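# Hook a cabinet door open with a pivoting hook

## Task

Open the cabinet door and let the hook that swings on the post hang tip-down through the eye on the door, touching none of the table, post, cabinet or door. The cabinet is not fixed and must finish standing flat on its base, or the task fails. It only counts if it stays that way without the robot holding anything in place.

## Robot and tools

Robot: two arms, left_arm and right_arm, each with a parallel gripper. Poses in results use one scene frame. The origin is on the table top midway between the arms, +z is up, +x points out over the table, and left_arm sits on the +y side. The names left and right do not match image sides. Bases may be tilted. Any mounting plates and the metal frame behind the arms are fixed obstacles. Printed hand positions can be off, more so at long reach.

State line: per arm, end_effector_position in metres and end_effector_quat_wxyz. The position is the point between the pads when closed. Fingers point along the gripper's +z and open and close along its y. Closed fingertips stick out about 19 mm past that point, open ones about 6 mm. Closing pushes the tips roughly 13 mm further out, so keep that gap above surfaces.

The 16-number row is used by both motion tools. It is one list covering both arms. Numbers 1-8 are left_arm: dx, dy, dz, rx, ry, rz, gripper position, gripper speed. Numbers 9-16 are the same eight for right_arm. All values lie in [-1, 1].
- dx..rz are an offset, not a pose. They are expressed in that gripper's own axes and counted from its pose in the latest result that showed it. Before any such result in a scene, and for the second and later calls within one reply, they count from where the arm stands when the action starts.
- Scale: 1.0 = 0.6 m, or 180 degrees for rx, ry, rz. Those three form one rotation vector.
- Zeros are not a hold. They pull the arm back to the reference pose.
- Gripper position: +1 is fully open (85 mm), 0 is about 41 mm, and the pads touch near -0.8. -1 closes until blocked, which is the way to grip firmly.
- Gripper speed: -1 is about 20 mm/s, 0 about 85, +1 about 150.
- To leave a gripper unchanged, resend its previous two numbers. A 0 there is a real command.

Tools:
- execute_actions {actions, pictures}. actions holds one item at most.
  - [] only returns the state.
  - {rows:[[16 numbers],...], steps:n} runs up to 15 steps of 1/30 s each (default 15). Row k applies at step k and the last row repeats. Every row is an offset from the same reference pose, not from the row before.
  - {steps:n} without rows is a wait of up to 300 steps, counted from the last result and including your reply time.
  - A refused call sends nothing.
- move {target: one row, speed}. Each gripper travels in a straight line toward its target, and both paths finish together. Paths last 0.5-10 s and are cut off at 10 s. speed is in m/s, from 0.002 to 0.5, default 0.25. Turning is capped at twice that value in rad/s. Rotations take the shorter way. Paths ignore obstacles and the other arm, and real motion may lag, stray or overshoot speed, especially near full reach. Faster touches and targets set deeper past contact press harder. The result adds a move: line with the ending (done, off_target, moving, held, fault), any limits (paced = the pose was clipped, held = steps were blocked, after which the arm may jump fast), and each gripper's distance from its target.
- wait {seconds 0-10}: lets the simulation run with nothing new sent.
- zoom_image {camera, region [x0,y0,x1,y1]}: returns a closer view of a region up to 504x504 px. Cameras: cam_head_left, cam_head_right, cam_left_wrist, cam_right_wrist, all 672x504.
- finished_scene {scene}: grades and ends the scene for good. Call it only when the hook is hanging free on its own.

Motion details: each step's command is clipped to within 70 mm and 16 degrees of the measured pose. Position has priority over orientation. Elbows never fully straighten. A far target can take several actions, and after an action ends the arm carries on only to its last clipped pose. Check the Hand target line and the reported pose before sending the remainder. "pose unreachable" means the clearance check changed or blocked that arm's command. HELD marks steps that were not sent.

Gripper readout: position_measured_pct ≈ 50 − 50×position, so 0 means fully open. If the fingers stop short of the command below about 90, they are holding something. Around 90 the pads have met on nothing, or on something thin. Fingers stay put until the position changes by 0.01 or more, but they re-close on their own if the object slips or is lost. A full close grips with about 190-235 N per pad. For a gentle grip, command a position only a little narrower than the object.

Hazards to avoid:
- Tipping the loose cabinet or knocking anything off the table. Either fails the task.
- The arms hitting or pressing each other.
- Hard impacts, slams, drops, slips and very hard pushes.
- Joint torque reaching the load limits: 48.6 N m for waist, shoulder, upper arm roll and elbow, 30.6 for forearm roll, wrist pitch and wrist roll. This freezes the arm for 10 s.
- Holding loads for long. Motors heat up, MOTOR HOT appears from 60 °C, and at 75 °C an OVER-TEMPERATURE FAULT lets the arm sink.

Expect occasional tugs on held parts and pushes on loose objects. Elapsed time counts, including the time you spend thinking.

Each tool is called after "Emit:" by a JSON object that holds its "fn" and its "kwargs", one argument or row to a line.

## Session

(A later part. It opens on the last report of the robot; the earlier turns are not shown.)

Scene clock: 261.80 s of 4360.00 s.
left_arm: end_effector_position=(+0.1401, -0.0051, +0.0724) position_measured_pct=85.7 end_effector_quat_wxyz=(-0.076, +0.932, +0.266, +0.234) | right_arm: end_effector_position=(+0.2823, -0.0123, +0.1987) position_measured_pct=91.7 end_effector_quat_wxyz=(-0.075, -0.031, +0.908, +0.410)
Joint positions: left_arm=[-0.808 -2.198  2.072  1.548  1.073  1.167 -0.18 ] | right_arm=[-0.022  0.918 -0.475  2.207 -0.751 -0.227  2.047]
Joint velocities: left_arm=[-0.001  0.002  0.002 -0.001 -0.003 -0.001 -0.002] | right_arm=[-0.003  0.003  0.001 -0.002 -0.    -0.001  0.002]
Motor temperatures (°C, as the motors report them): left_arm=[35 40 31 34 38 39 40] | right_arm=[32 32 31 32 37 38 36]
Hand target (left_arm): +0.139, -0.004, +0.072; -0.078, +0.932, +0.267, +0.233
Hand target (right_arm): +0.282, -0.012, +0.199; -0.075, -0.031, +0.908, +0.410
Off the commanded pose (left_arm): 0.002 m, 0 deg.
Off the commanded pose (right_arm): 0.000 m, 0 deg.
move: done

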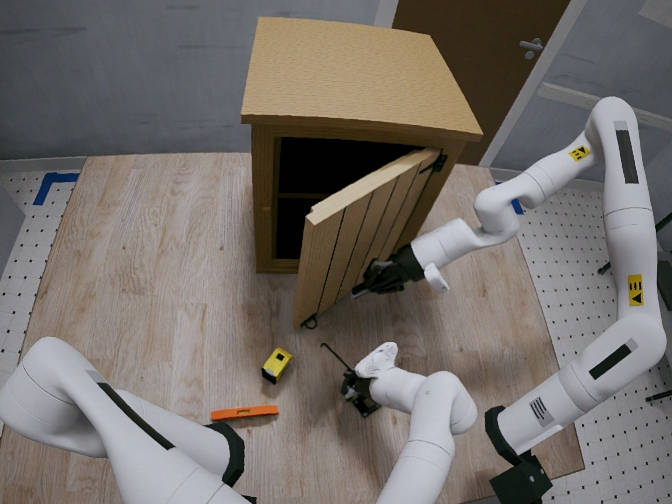

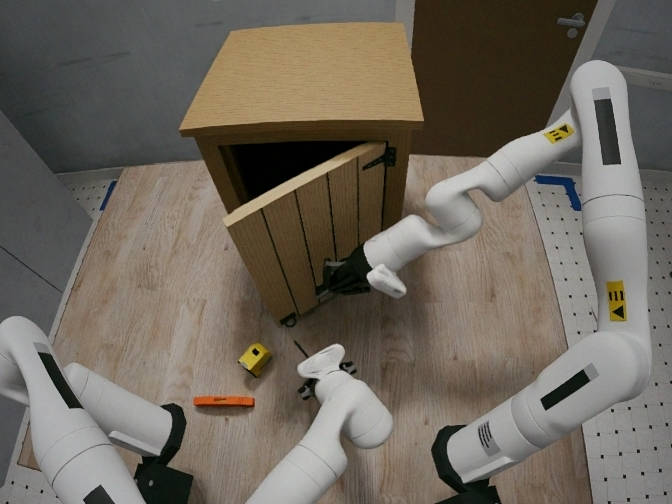

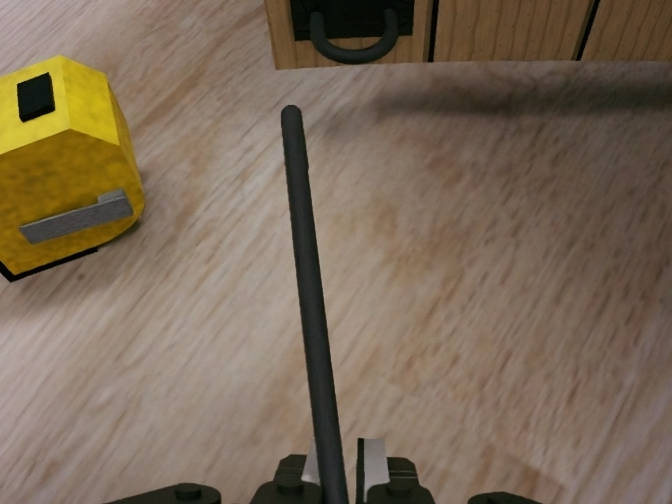

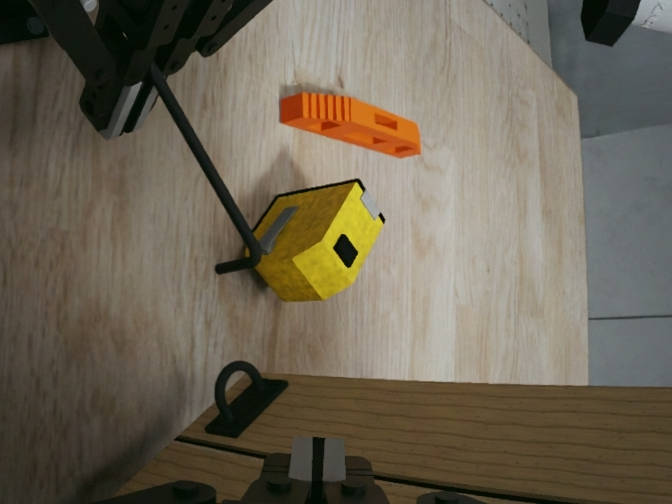

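Emit:
{"fn": "move", "kwargs": {
  "target": [0,0.02,0,0,0,0,-0.72,-0.5, 0,0,-0.15,0,0,0,-1,0],
  "speed": 0.05
}}

Scene clock: 271.50 s of 4360.00 s.
left_arm: end_effector_position=(+0.1457, -0.0139, +0.0718) position_measured_pct=85.7 end_effector_quat_wxyz=(-0.078, +0.932, +0.267, +0.233) | right_arm: end_effector_position=(+0.2968, -0.0791, +0.2568) position_measured_pct=91.7 end_effector_quat_wxyz=(-0.076, -0.030, +0.908, +0.410)
Joint positions: left_arm=[-0.838 -2.206  2.052  1.508  1.064  1.181 -0.168] | right_arm=[-0.087  0.612 -0.304  2.275 -0.809  0.05   2.056]
Joint velocities: left_arm=[ 0.001 -0.002 -0.002 -0.     0.002  0.002 -0.001] | right_arm=[-0.008 -0.009  0.005 -0.001  0.001  0.004 -0.001]
Motor temperatures (°C, as the motors report them): left_arm=[35 40 31 34 38 39 40] | right_arm=[32 32 31 32 37 38 36]
Hand target (left_arm): +0.146, -0.015, +0.072; -0.076, +0.932, +0.266, +0.233
Hand target (right_arm): +0.297, -0.079, +0.257; -0.076, -0.031, +0.908, +0.410
Off the commanded pose (left_arm): 0.002 m, 0 deg.
Off the commanded pose (right_arm): 0.001 m, 0 deg.
After step 90, 4.60 s passed at rest.
move: done

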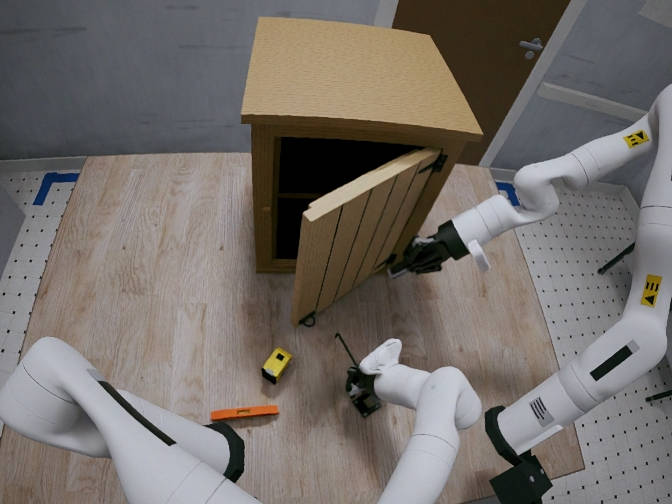

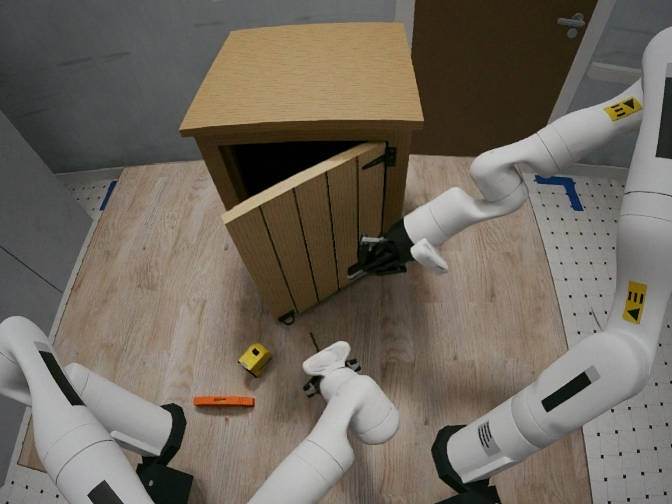

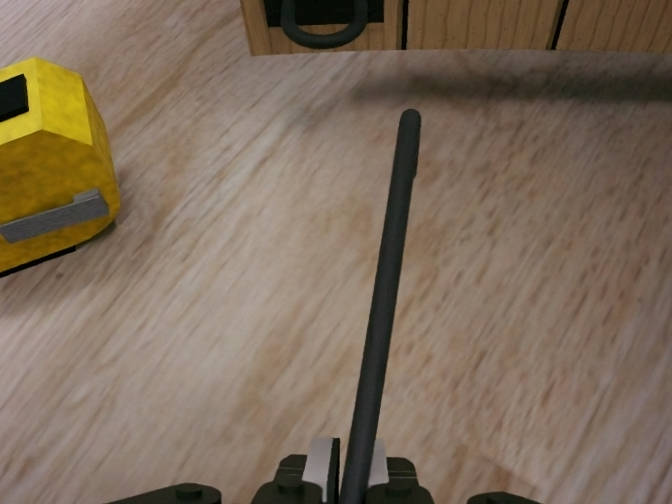

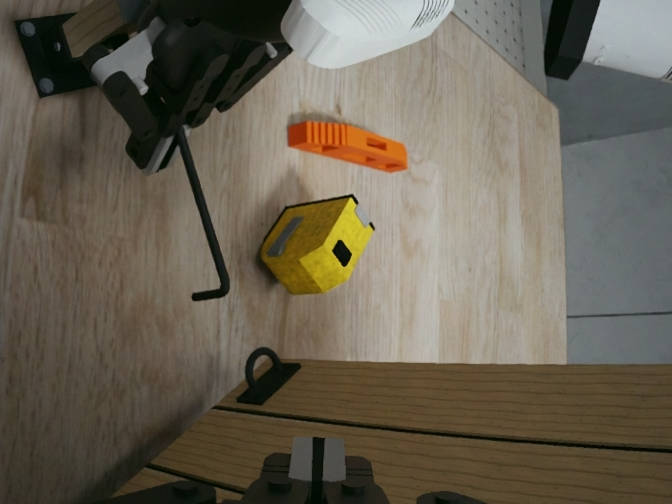

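Emit:
{"fn": "move", "kwargs": {
  "target": [0,0,0,0,0,0,-0.72,-0.5, 0.0665,0.4387,-0.3774,0.2215,-0.1823,0.3213,1,0]
}}

Emit:
{"fn": "move", "kwargs": {
  "target": [0,0,0,0,0,0,-0.72,-0.5, 0.199,0.166,0,0,0,0,1,0]
}}

Scene clock: 293.27 s of 4360.00 s.
left_arm: end_effector_position=(+0.1456, -0.0135, +0.0716) position_measured_pct=85.7 end_effector_quat_wxyz=(-0.079, +0.932, +0.267, +0.233) | right_arm: end_effector_position=(+0.2972, -0.0788, +0.6070) position_measured_pct=0.0 end_effector_quat_wxyz=(+0.002, +0.486, +0.874, -0.000)
Joint positions: left_arm=[-0.837 -2.207  2.05   1.509  1.066  1.183 -0.169] | right_arm=[-1.293  0.644  0.112  1.115 -2.759 -1.845  2.372]
Joint velocities: left_arm=[-0.001 -0.    -0.    -0.001  0.    -0.     0.   ] | right_arm=[ 0.003  0.015  0.002 -0.008 -0.002 -0.003  0.002]
Motor temperatures (°C, as the motors report them): left_arm=[35 41 31 34 38 38 40] | right_arm=[32 32 31 32 37 38 36]
Hand target (left_arm): +0.146, -0.014, +0.072; -0.078, +0.932, +0.267, +0.233
Hand target (right_arm): +0.297, -0.078, +0.607; +0.002, +0.486, +0.874, -0.001
Off the commanded pose (left_arm): 0.000 m, 0 deg.
Off the commanded pose (right_arm): 0.002 m, 0 deg.
After step 90, 15.40 s passed at rest.
move: done; limits=paced

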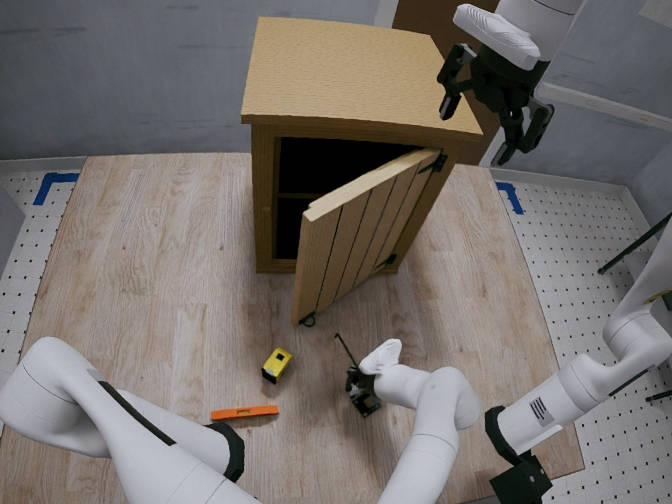

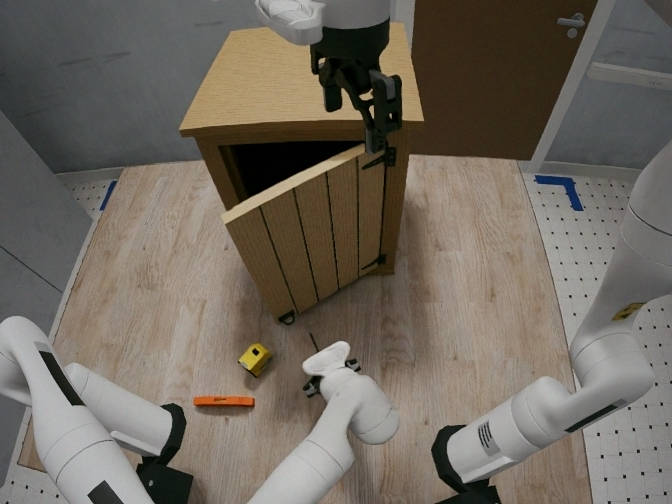

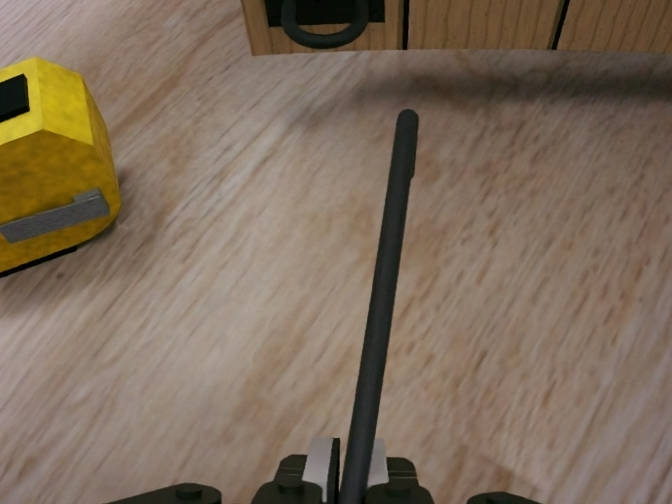

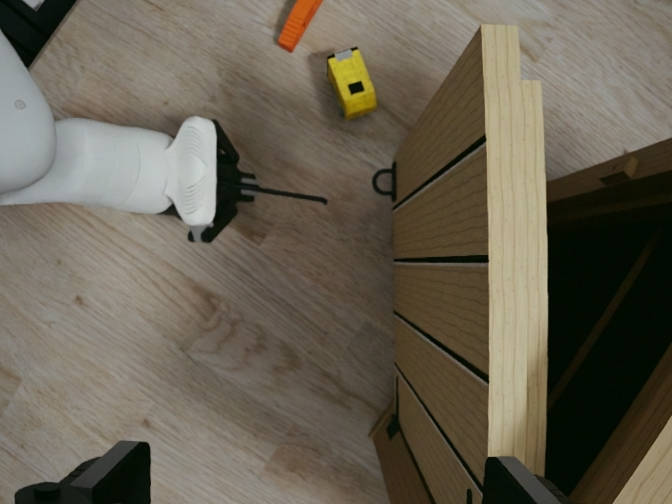

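Scene clock: 294.57 s of 4360.00 s.
left_arm: end_effector_position=(+0.1455, -0.0134, +0.0715) position_measured_pct=85.7 end_effector_quat_wxyz=(-0.079, +0.932, +0.267, +0.233) | right_arm: end_effector_position=(+0.3182, +0.0746, +0.6083) position_measured_pct=0.0 end_effector_quat_wxyz=(+0.002, +0.486, +0.874, +0.007)
Joint positions: left_arm=[-0.837 -2.207  2.05   1.509  1.067  1.183 -0.169] | right_arm=[-1.25   1.147  0.173  0.312 -2.79  -2.101  2.517]
Joint velocities: left_arm=[ 0.    -0.    -0.     0.    -0.     0.    -0.002] | right_arm=[-0.018  0.036  0.197 -0.04  -0.165 -0.003  0.039]
Motor temperatures (°C, as the motors report them): left_arm=[35 41 31 34 38 38 40] | right_arm=[32 32 31 32 37 38 36]
Hand target (left_arm): +0.146, -0.014, +0.072; -0.079, +0.932, +0.267, +0.233
Hand target (right_arm): +0.318, +0.075, +0.607; +0.002, +0.486, +0.874, +0.006
Off the commanded pose (left_arm): 0.000 m, 0 deg.
Off the commanded pose (right_arm): 0.002 m, 1 deg.
joint sent to its limit (right arm) — the command would take joint 6 (wrist pitch) past its lower limit, so that joint was sent only as far as its limit.
move: done

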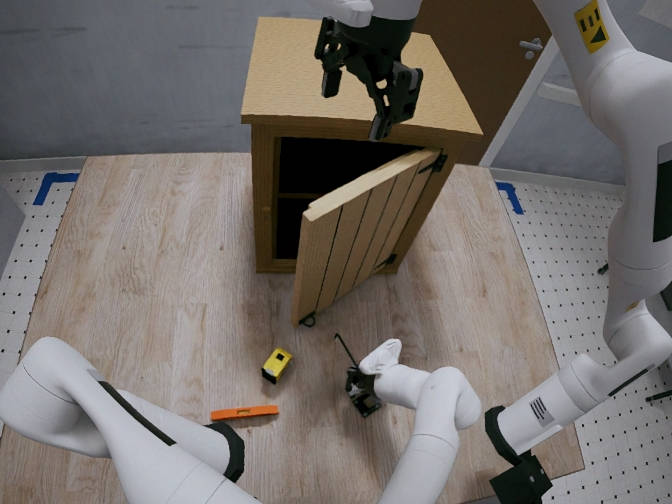

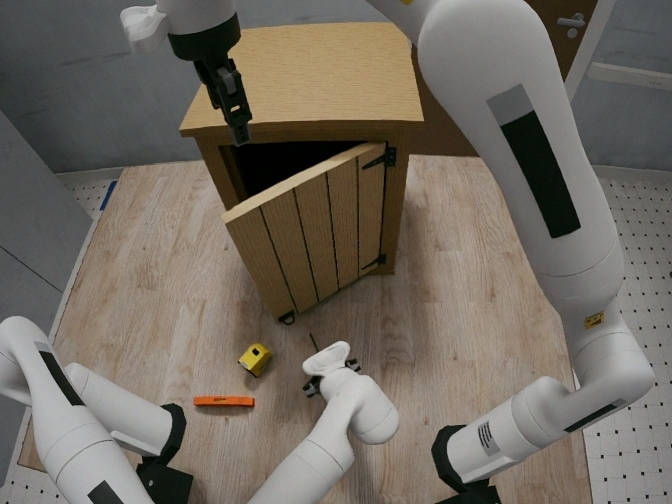

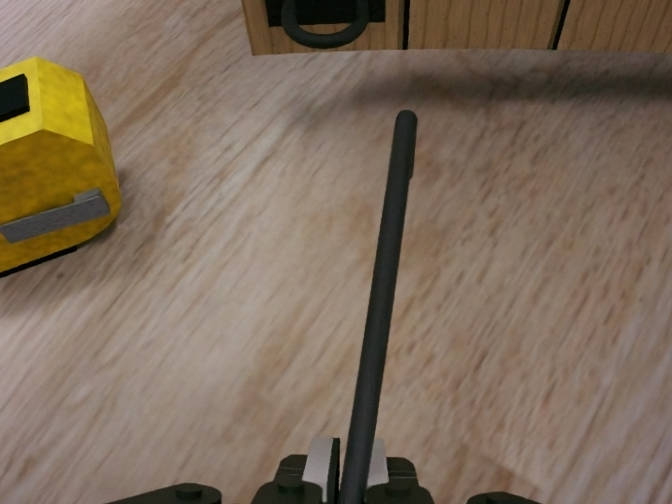

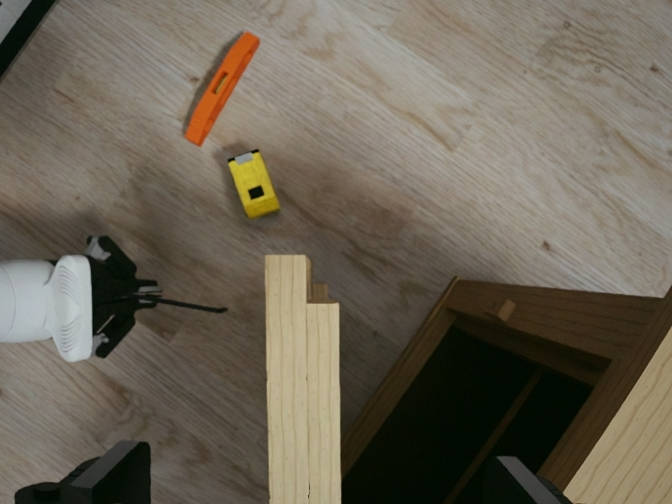

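Emit:
{"fn": "move", "kwargs": {
  "target": [0,0,0,0,0,0,-0.72,-0.5, 0,-0.012,0.31,0,0,0,1,0],
  "speed": 0.12
}}

Scene clock: 303.30 s of 4360.00 s.
left_arm: end_effector_position=(+0.1455, -0.0133, +0.0713) position_measured_pct=85.7 end_effector_quat_wxyz=(-0.079, +0.932, +0.267, +0.233) | right_arm: end_effector_position=(+0.3138, +0.0731, +0.4219) position_measured_pct=0.0 end_effector_quat_wxyz=(+0.002, +0.486, +0.874, +0.007)
Joint positions: left_arm=[-0.837 -2.208  2.05   1.509  1.067  1.183 -0.17 ] | right_arm=[-1.187  1.     0.163  1.147 -2.784 -1.417  2.345]
Joint velocities: left_arm=[ 0.    -0.001 -0.     0.001  0.001 -0.002  0.   ] | right_arm=[ 0.001 -0.003  0.001  0.003  0.     0.004 -0.002]
Motor temperatures (°C, as the motors report them): left_arm=[35 41 31 34 38 38 40] | right_arm=[33 32 31 32 37 38 36]
Hand target (left_arm): +0.146, -0.013, +0.071; -0.079, +0.932, +0.267, +0.233
Hand target (right_arm): +0.314, +0.073, +0.422; +0.002, +0.486, +0.874, +0.007
Off the commanded pose (left_arm): 0.000 m, 0 deg.
Off the commanded pose (right_arm): 0.000 m, 0 deg.
After step 90, 3.83 s passed at rest.
move: done

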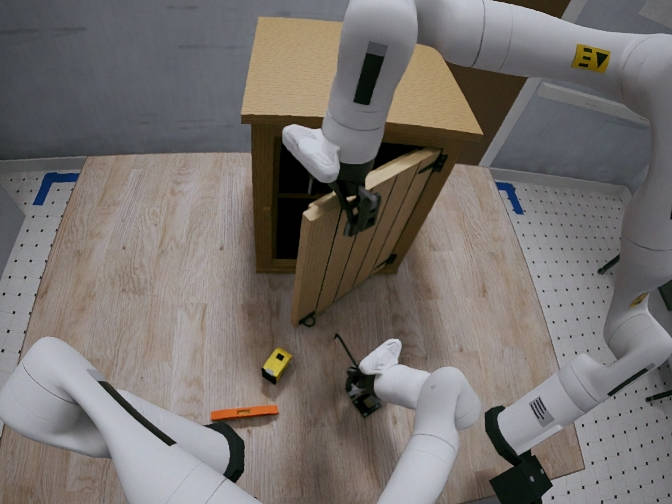

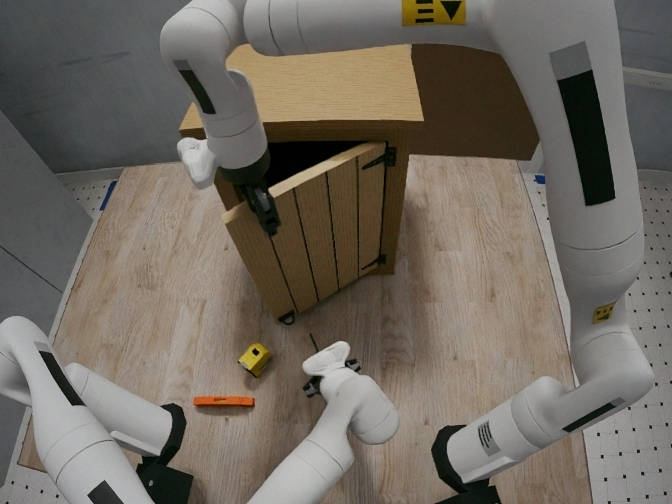

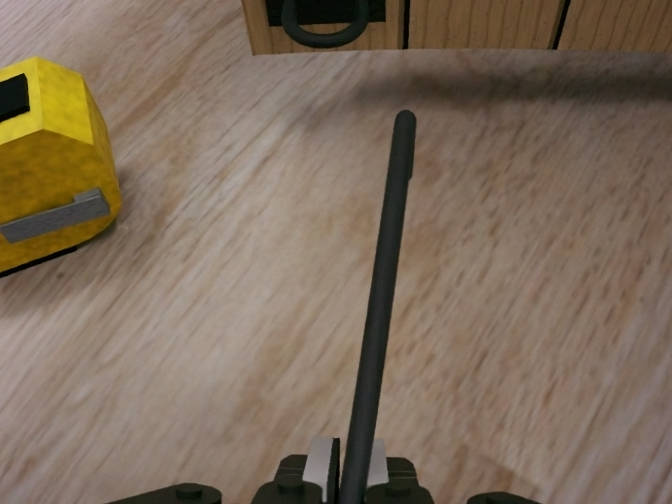

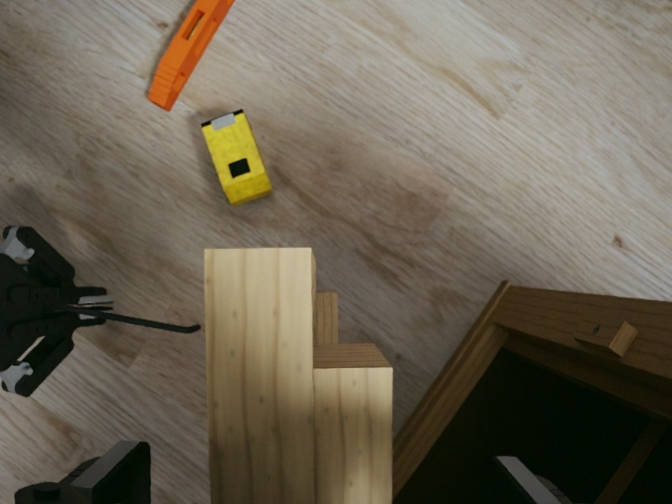

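Emit:
{"fn": "move", "kwargs": {
  "target": [0,0,0,0,0,0,-0.72,-0.5, -0.008,-0.1,0,0,0,0,1,0],
  "speed": 0.025
}}

Scene clock: 311.67 s of 4360.00 s.
left_arm: end_effector_position=(+0.1455, -0.0132, +0.0712) position_measured_pct=85.7 end_effector_quat_wxyz=(-0.079, +0.932, +0.267, +0.232) | right_arm: end_effector_position=(+0.2656, +0.0372, +0.4208) position_measured_pct=0.0 end_effector_quat_wxyz=(+0.002, +0.486, +0.874, +0.007)
Joint positions: left_arm=[-0.837 -2.208  2.05   1.509  1.068  1.184 -0.17 ] | right_arm=[-1.258  0.899  0.155  1.376 -2.789 -1.326  2.246]
Joint velocities: left_arm=[-0.001 -0.001 -0.     0.001  0.001 -0.001 -0.001] | right_arm=[-0.001 -0.003  0.     0.003  0.001 -0.    -0.002]
Motor temperatures (°C, as the motors report them): left_arm=[35 41 31 34 38 38 40] | right_arm=[33 32 31 32 37 38 36]
Hand target (left_arm): +0.146, -0.013, +0.071; -0.079, +0.932, +0.267, +0.233
Hand target (right_arm): +0.266, +0.037, +0.421; +0.002, +0.486, +0.874, +0.007
Off the commanded pose (left_arm): 0.000 m, 0 deg.
Off the commanded pose (right_arm): 0.000 m, 0 deg.
After step 90, 2.70 s passed at rest.
move: done

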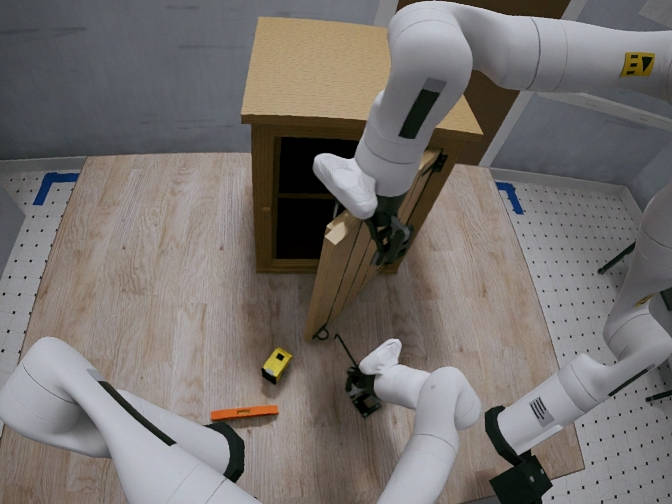

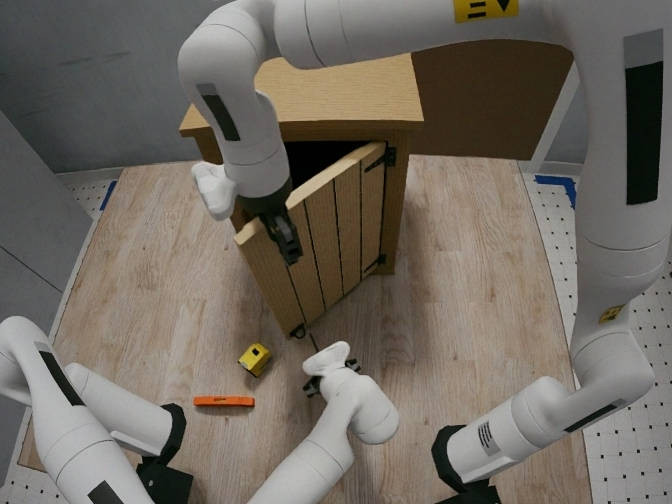

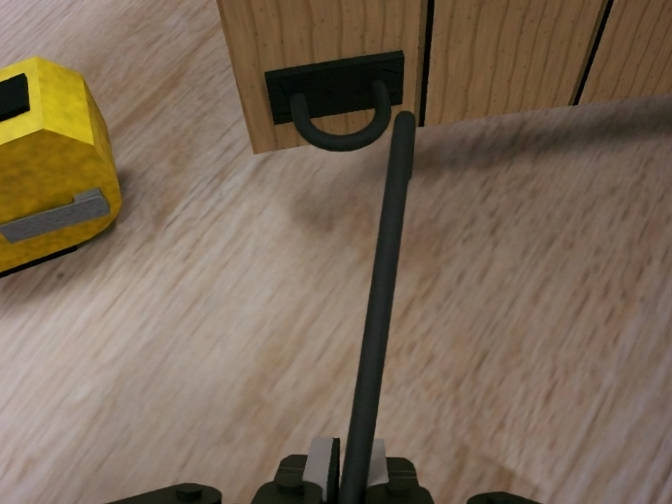

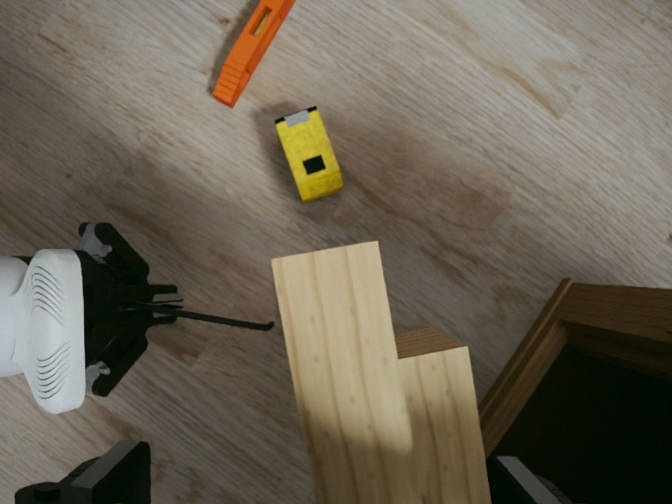

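Emit:
{"fn": "move", "kwargs": {
  "target": [0,-0.008,0,0,0,0,-0.72,-0.5, -0.006,-0.027,0,0,0,0,1,0],
  "speed": 0.015
}}

Scene clock: 323.77 s of 4360.00 s.
left_arm: end_effector_position=(+0.1440, -0.0111, +0.0712) position_measured_pct=85.7 end_effector_quat_wxyz=(-0.076, +0.932, +0.266, +0.233) | right_arm: end_effector_position=(+0.2592, +0.0313, +0.4204) position_measured_pct=0.0 end_effector_quat_wxyz=(+0.001, +0.487, +0.873, +0.015)
Joint positions: left_arm=[-0.826 -2.206  2.059  1.523  1.071  1.174 -0.174] | right_arm=[-1.272  0.873  0.156  1.427 -2.784 -1.291  2.223]
Joint velocities: left_arm=[ 0.     0.003  0.003 -0.001 -0.004 -0.003  0.001] | right_arm=[-0.    -0.001  0.     0.002 -0.     0.002 -0.001]
Motor temperatures (°C, as the motors report them): left_arm=[35 41 31 34 38 38 40] | right_arm=[33 32 31 32 37 38 36]
Hand target (left_arm): +0.143, -0.009, +0.071; -0.079, +0.932, +0.267, +0.232
Hand target (right_arm): +0.254, +0.026, +0.421; +0.002, +0.486, +0.874, +0.007
Off the commanded pose (left_arm): 0.002 m, 0 deg.
Off the commanded pose (right_arm): 0.008 m, 1 deg.
After step 90, 7.77 s passed at rest.
move: off_target (right_arm)

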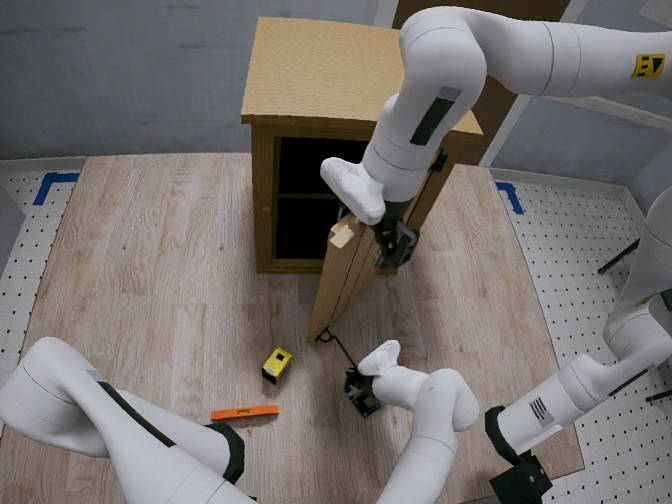

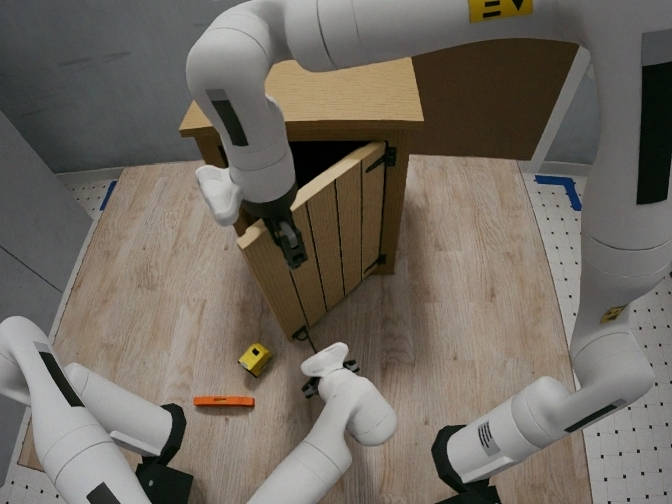

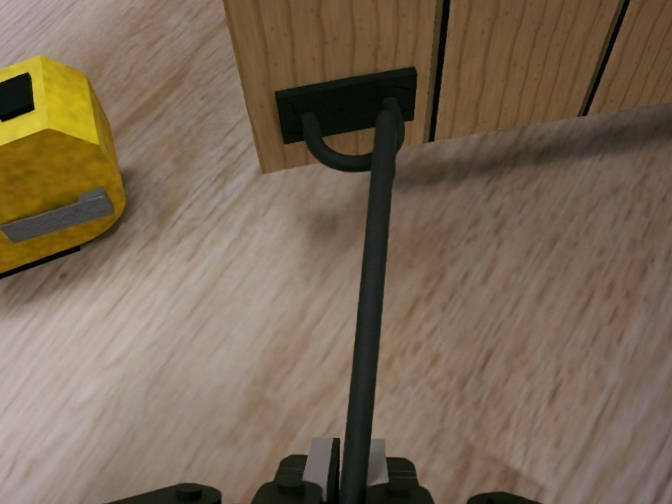

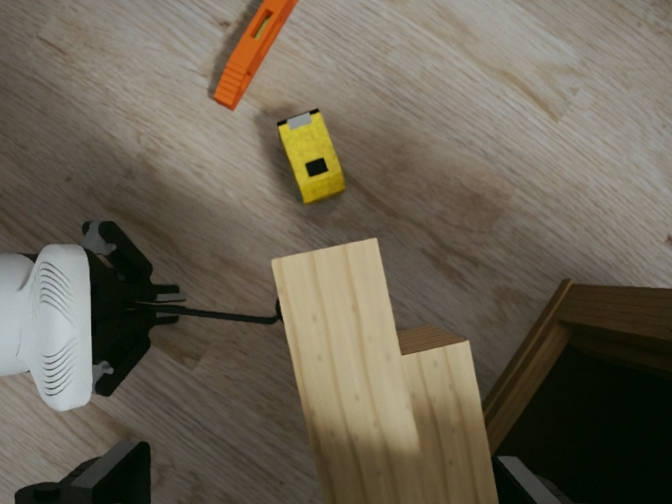

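Emit:
{"fn": "move", "kwargs": {
  "target": [0.01,0,-0.017,0,0,0,-0.72,-0.5, 0,0.005,0,0,0,0,1,0],
  "speed": 0.02
}}

Scene clock: 329.60 s of 4360.00 s.
left_arm: end_effector_position=(+0.1444, -0.0111, +0.0828) position_measured_pct=85.7 end_effector_quat_wxyz=(-0.077, +0.932, +0.266, +0.233) | right_arm: end_effector_position=(+0.2618, +0.0328, +0.4205) position_measured_pct=0.0 end_effector_quat_wxyz=(+0.001, +0.487, +0.873, +0.015)
Joint positions: left_arm=[-0.827 -2.187  2.045  1.532  1.059  1.185 -0.184] | right_arm=[-1.268  0.877  0.156  1.418 -2.783 -1.295  2.228]
Joint velocities: left_arm=[ 0.001  0.001 -0.001  0.001  0.     0.001 -0.   ] | right_arm=[ 0.     0.001  0.    -0.001 -0.001  0.001 -0.   ]
Motor temperatures (°C, as the motors report them): left_arm=[35 41 31 34 38 38 40] | right_arm=[33 32 31 32 37 38 36]
Hand target (left_arm): +0.144, -0.011, +0.083; -0.076, +0.932, +0.266, +0.233
Hand target (right_arm): +0.262, +0.033, +0.420; +0.001, +0.487, +0.873, +0.015
Off the commanded pose (left_arm): 0.000 m, 0 deg.
Off the commanded pose (right_arm): 0.000 m, 0 deg.
After step 90, 2.03 s passed at rest.
move: done

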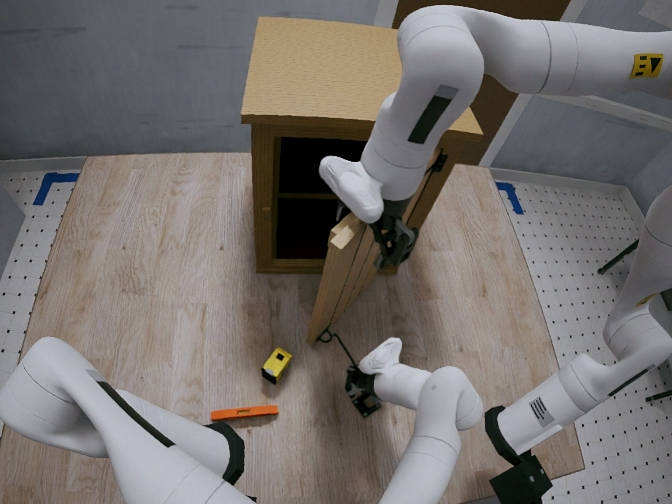

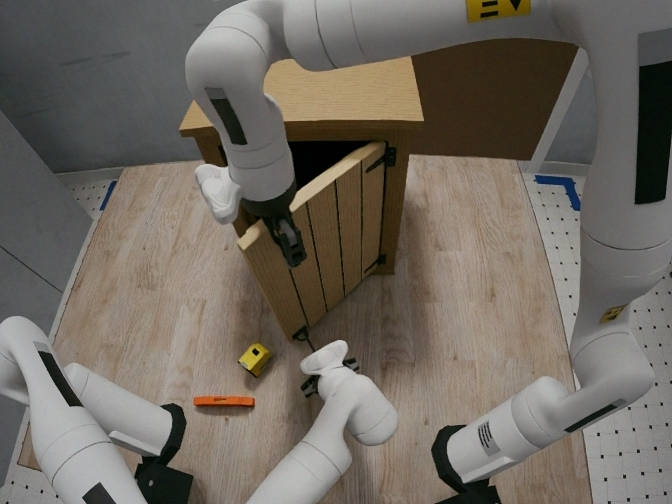

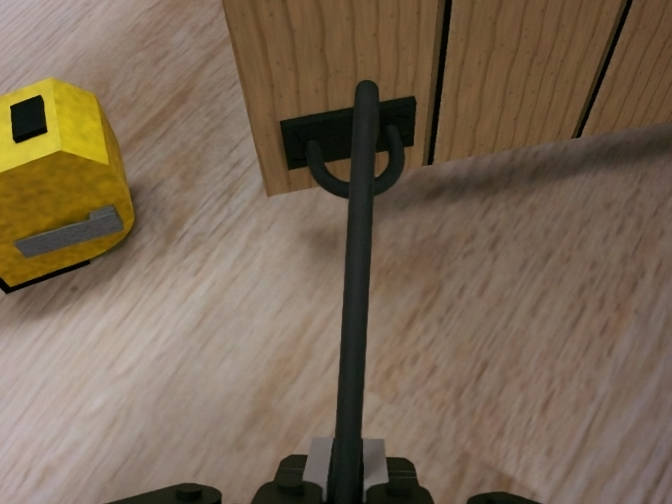

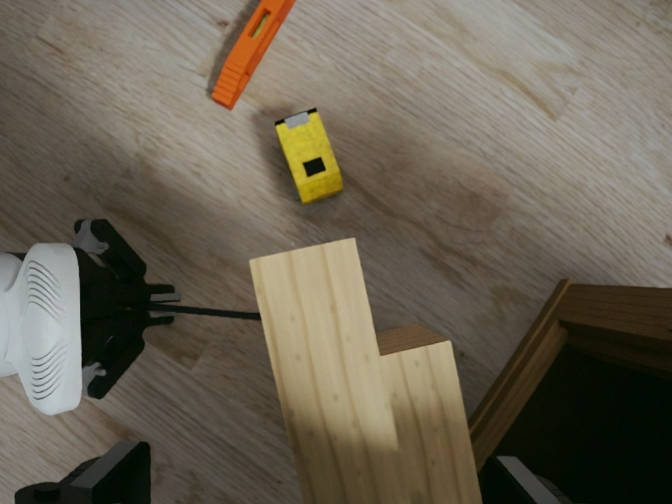

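Emit:
{"fn": "move", "kwargs": {
  "target": [0,0,0,0,0,0,-0.72,-0.5, -0.006,-0.027,0,0,0,0,1,0],
  "speed": 0.015
}}

Scene clock: 335.00 s of 4360.00 s.
left_arm: end_effector_position=(+0.1443, -0.0110, +0.0826) position_measured_pct=85.7 end_effector_quat_wxyz=(-0.077, +0.932, +0.266, +0.233) | right_arm: end_effector_position=(+0.2499, +0.0213, +0.4199) position_measured_pct=0.0 end_effector_quat_wxyz=(+0.001, +0.487, +0.873, +0.015)
Joint positions: left_arm=[-0.827 -2.188  2.045  1.532  1.059  1.186 -0.184] | right_arm=[-1.287  0.85   0.155  1.476 -2.784 -1.274  2.203]
Joint velocities: left_arm=[-0.    -0.001 -0.    -0.002  0.     0.     0.001] | right_arm=[-0.001 -0.002 -0.     0.003  0.     0.003 -0.001]
Motor temperatures (°C, as the motors report them): left_arm=[35 41 31 34 38 38 40] | right_arm=[33 32 31 32 37 38 36]
Hand target (left_arm): +0.144, -0.011, +0.083; -0.077, +0.932, +0.266, +0.233
Hand target (right_arm): +0.250, +0.021, +0.420; +0.001, +0.487, +0.873, +0.015
Off the commanded pose (left_arm): 0.000 m, 0 deg.
Off the commanded pose (right_arm): 0.000 m, 0 deg.
After step 90, 1.07 s passed at rest.
move: done

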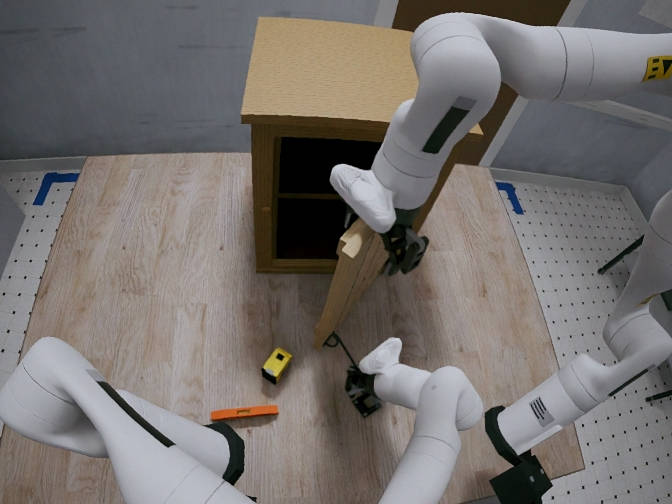

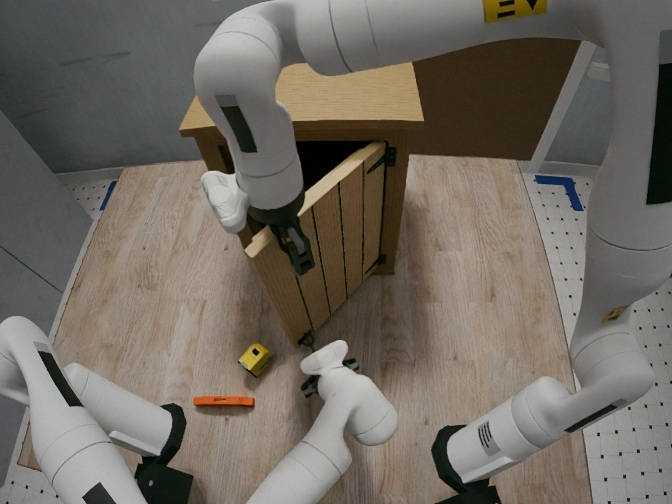

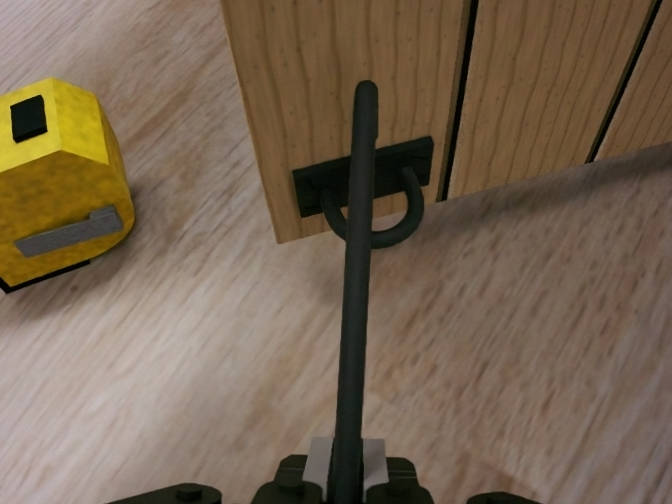

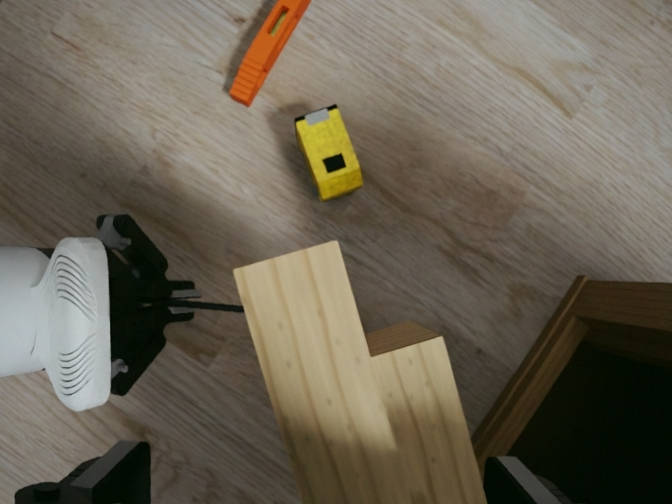

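Emit:
{"fn": "move", "kwargs": {
  "target": [-0.0167,0,0.029,0,0,0,-0.72,-0.5, 0,0.012,0,0,0,0,1,0],
  "speed": 0.015
}}

Scene clock: 341.20 s of 4360.00 s.
left_arm: end_effector_position=(+0.1437, -0.0108, +0.0626) position_measured_pct=85.7 end_effector_quat_wxyz=(-0.077, +0.932, +0.266, +0.233) | right_arm: end_effector_position=(+0.2560, +0.0251, +0.4202) position_measured_pct=0.0 end_effector_quat_wxyz=(+0.001, +0.487, +0.873, +0.015)
Joint positions: left_arm=[-0.825 -2.219  2.069  1.516  1.081  1.167 -0.168] | right_arm=[-1.277  0.859  0.156  1.454 -2.783 -1.282  2.215]
Joint velocities: left_arm=[ 0.001 -0.     0.001 -0.001  0.001 -0.001 -0.001] | right_arm=[ 0.001  0.001  0.001 -0.001  0.    -0.001 -0.001]
Motor temperatures (°C, as the motors report them): left_arm=[35 41 31 34 38 38 40] | right_arm=[33 32 31 32 37 38 36]
Hand target (left_arm): +0.144, -0.011, +0.063; -0.077, +0.932, +0.266, +0.233
Hand target (right_arm): +0.256, +0.025, +0.420; +0.001, +0.487, +0.873, +0.015
Off the commanded pose (left_arm): 0.000 m, 0 deg.
Off the commanded pose (right_arm): 0.000 m, 0 deg.
After step 90, 1.63 s passed at rest.
move: done

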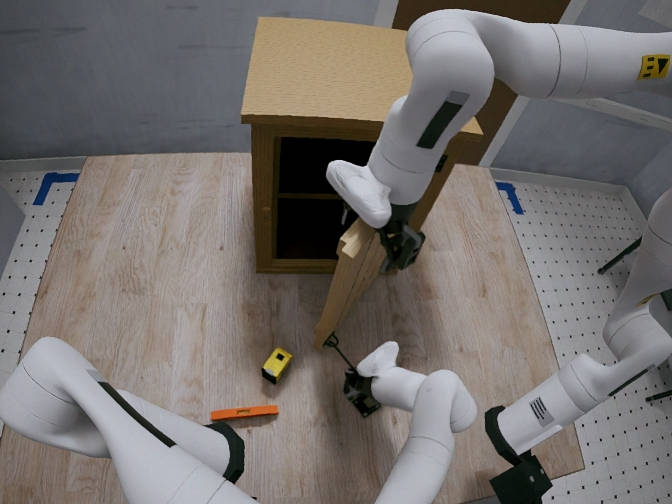

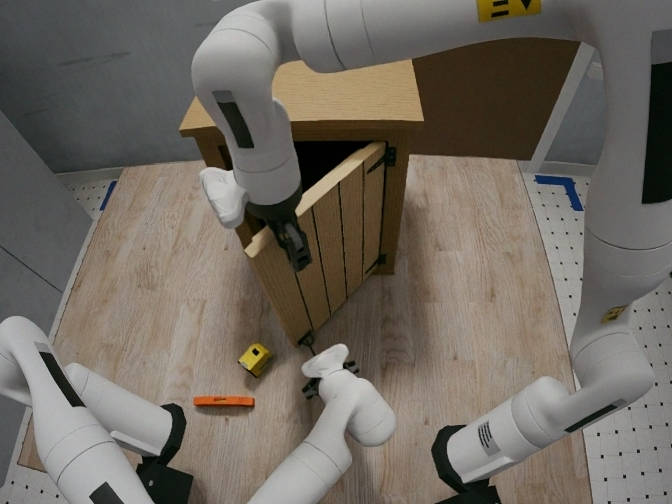

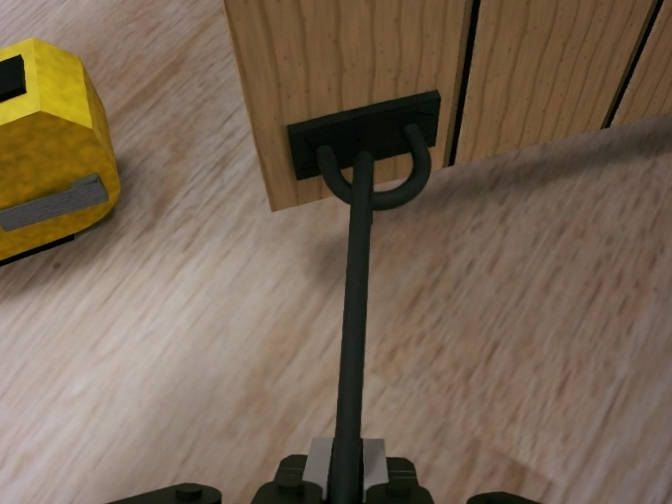

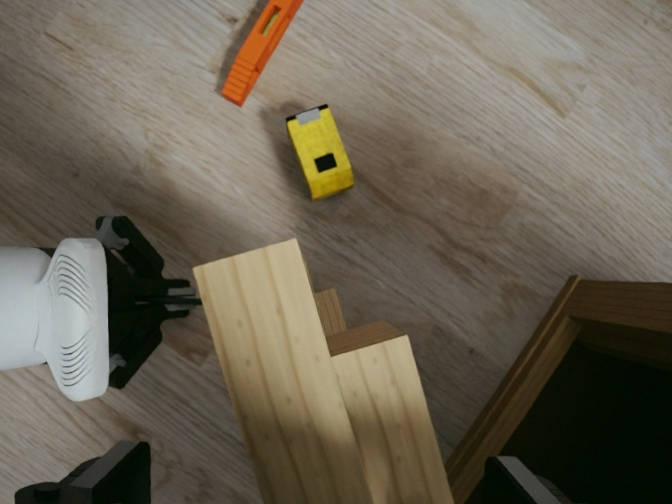

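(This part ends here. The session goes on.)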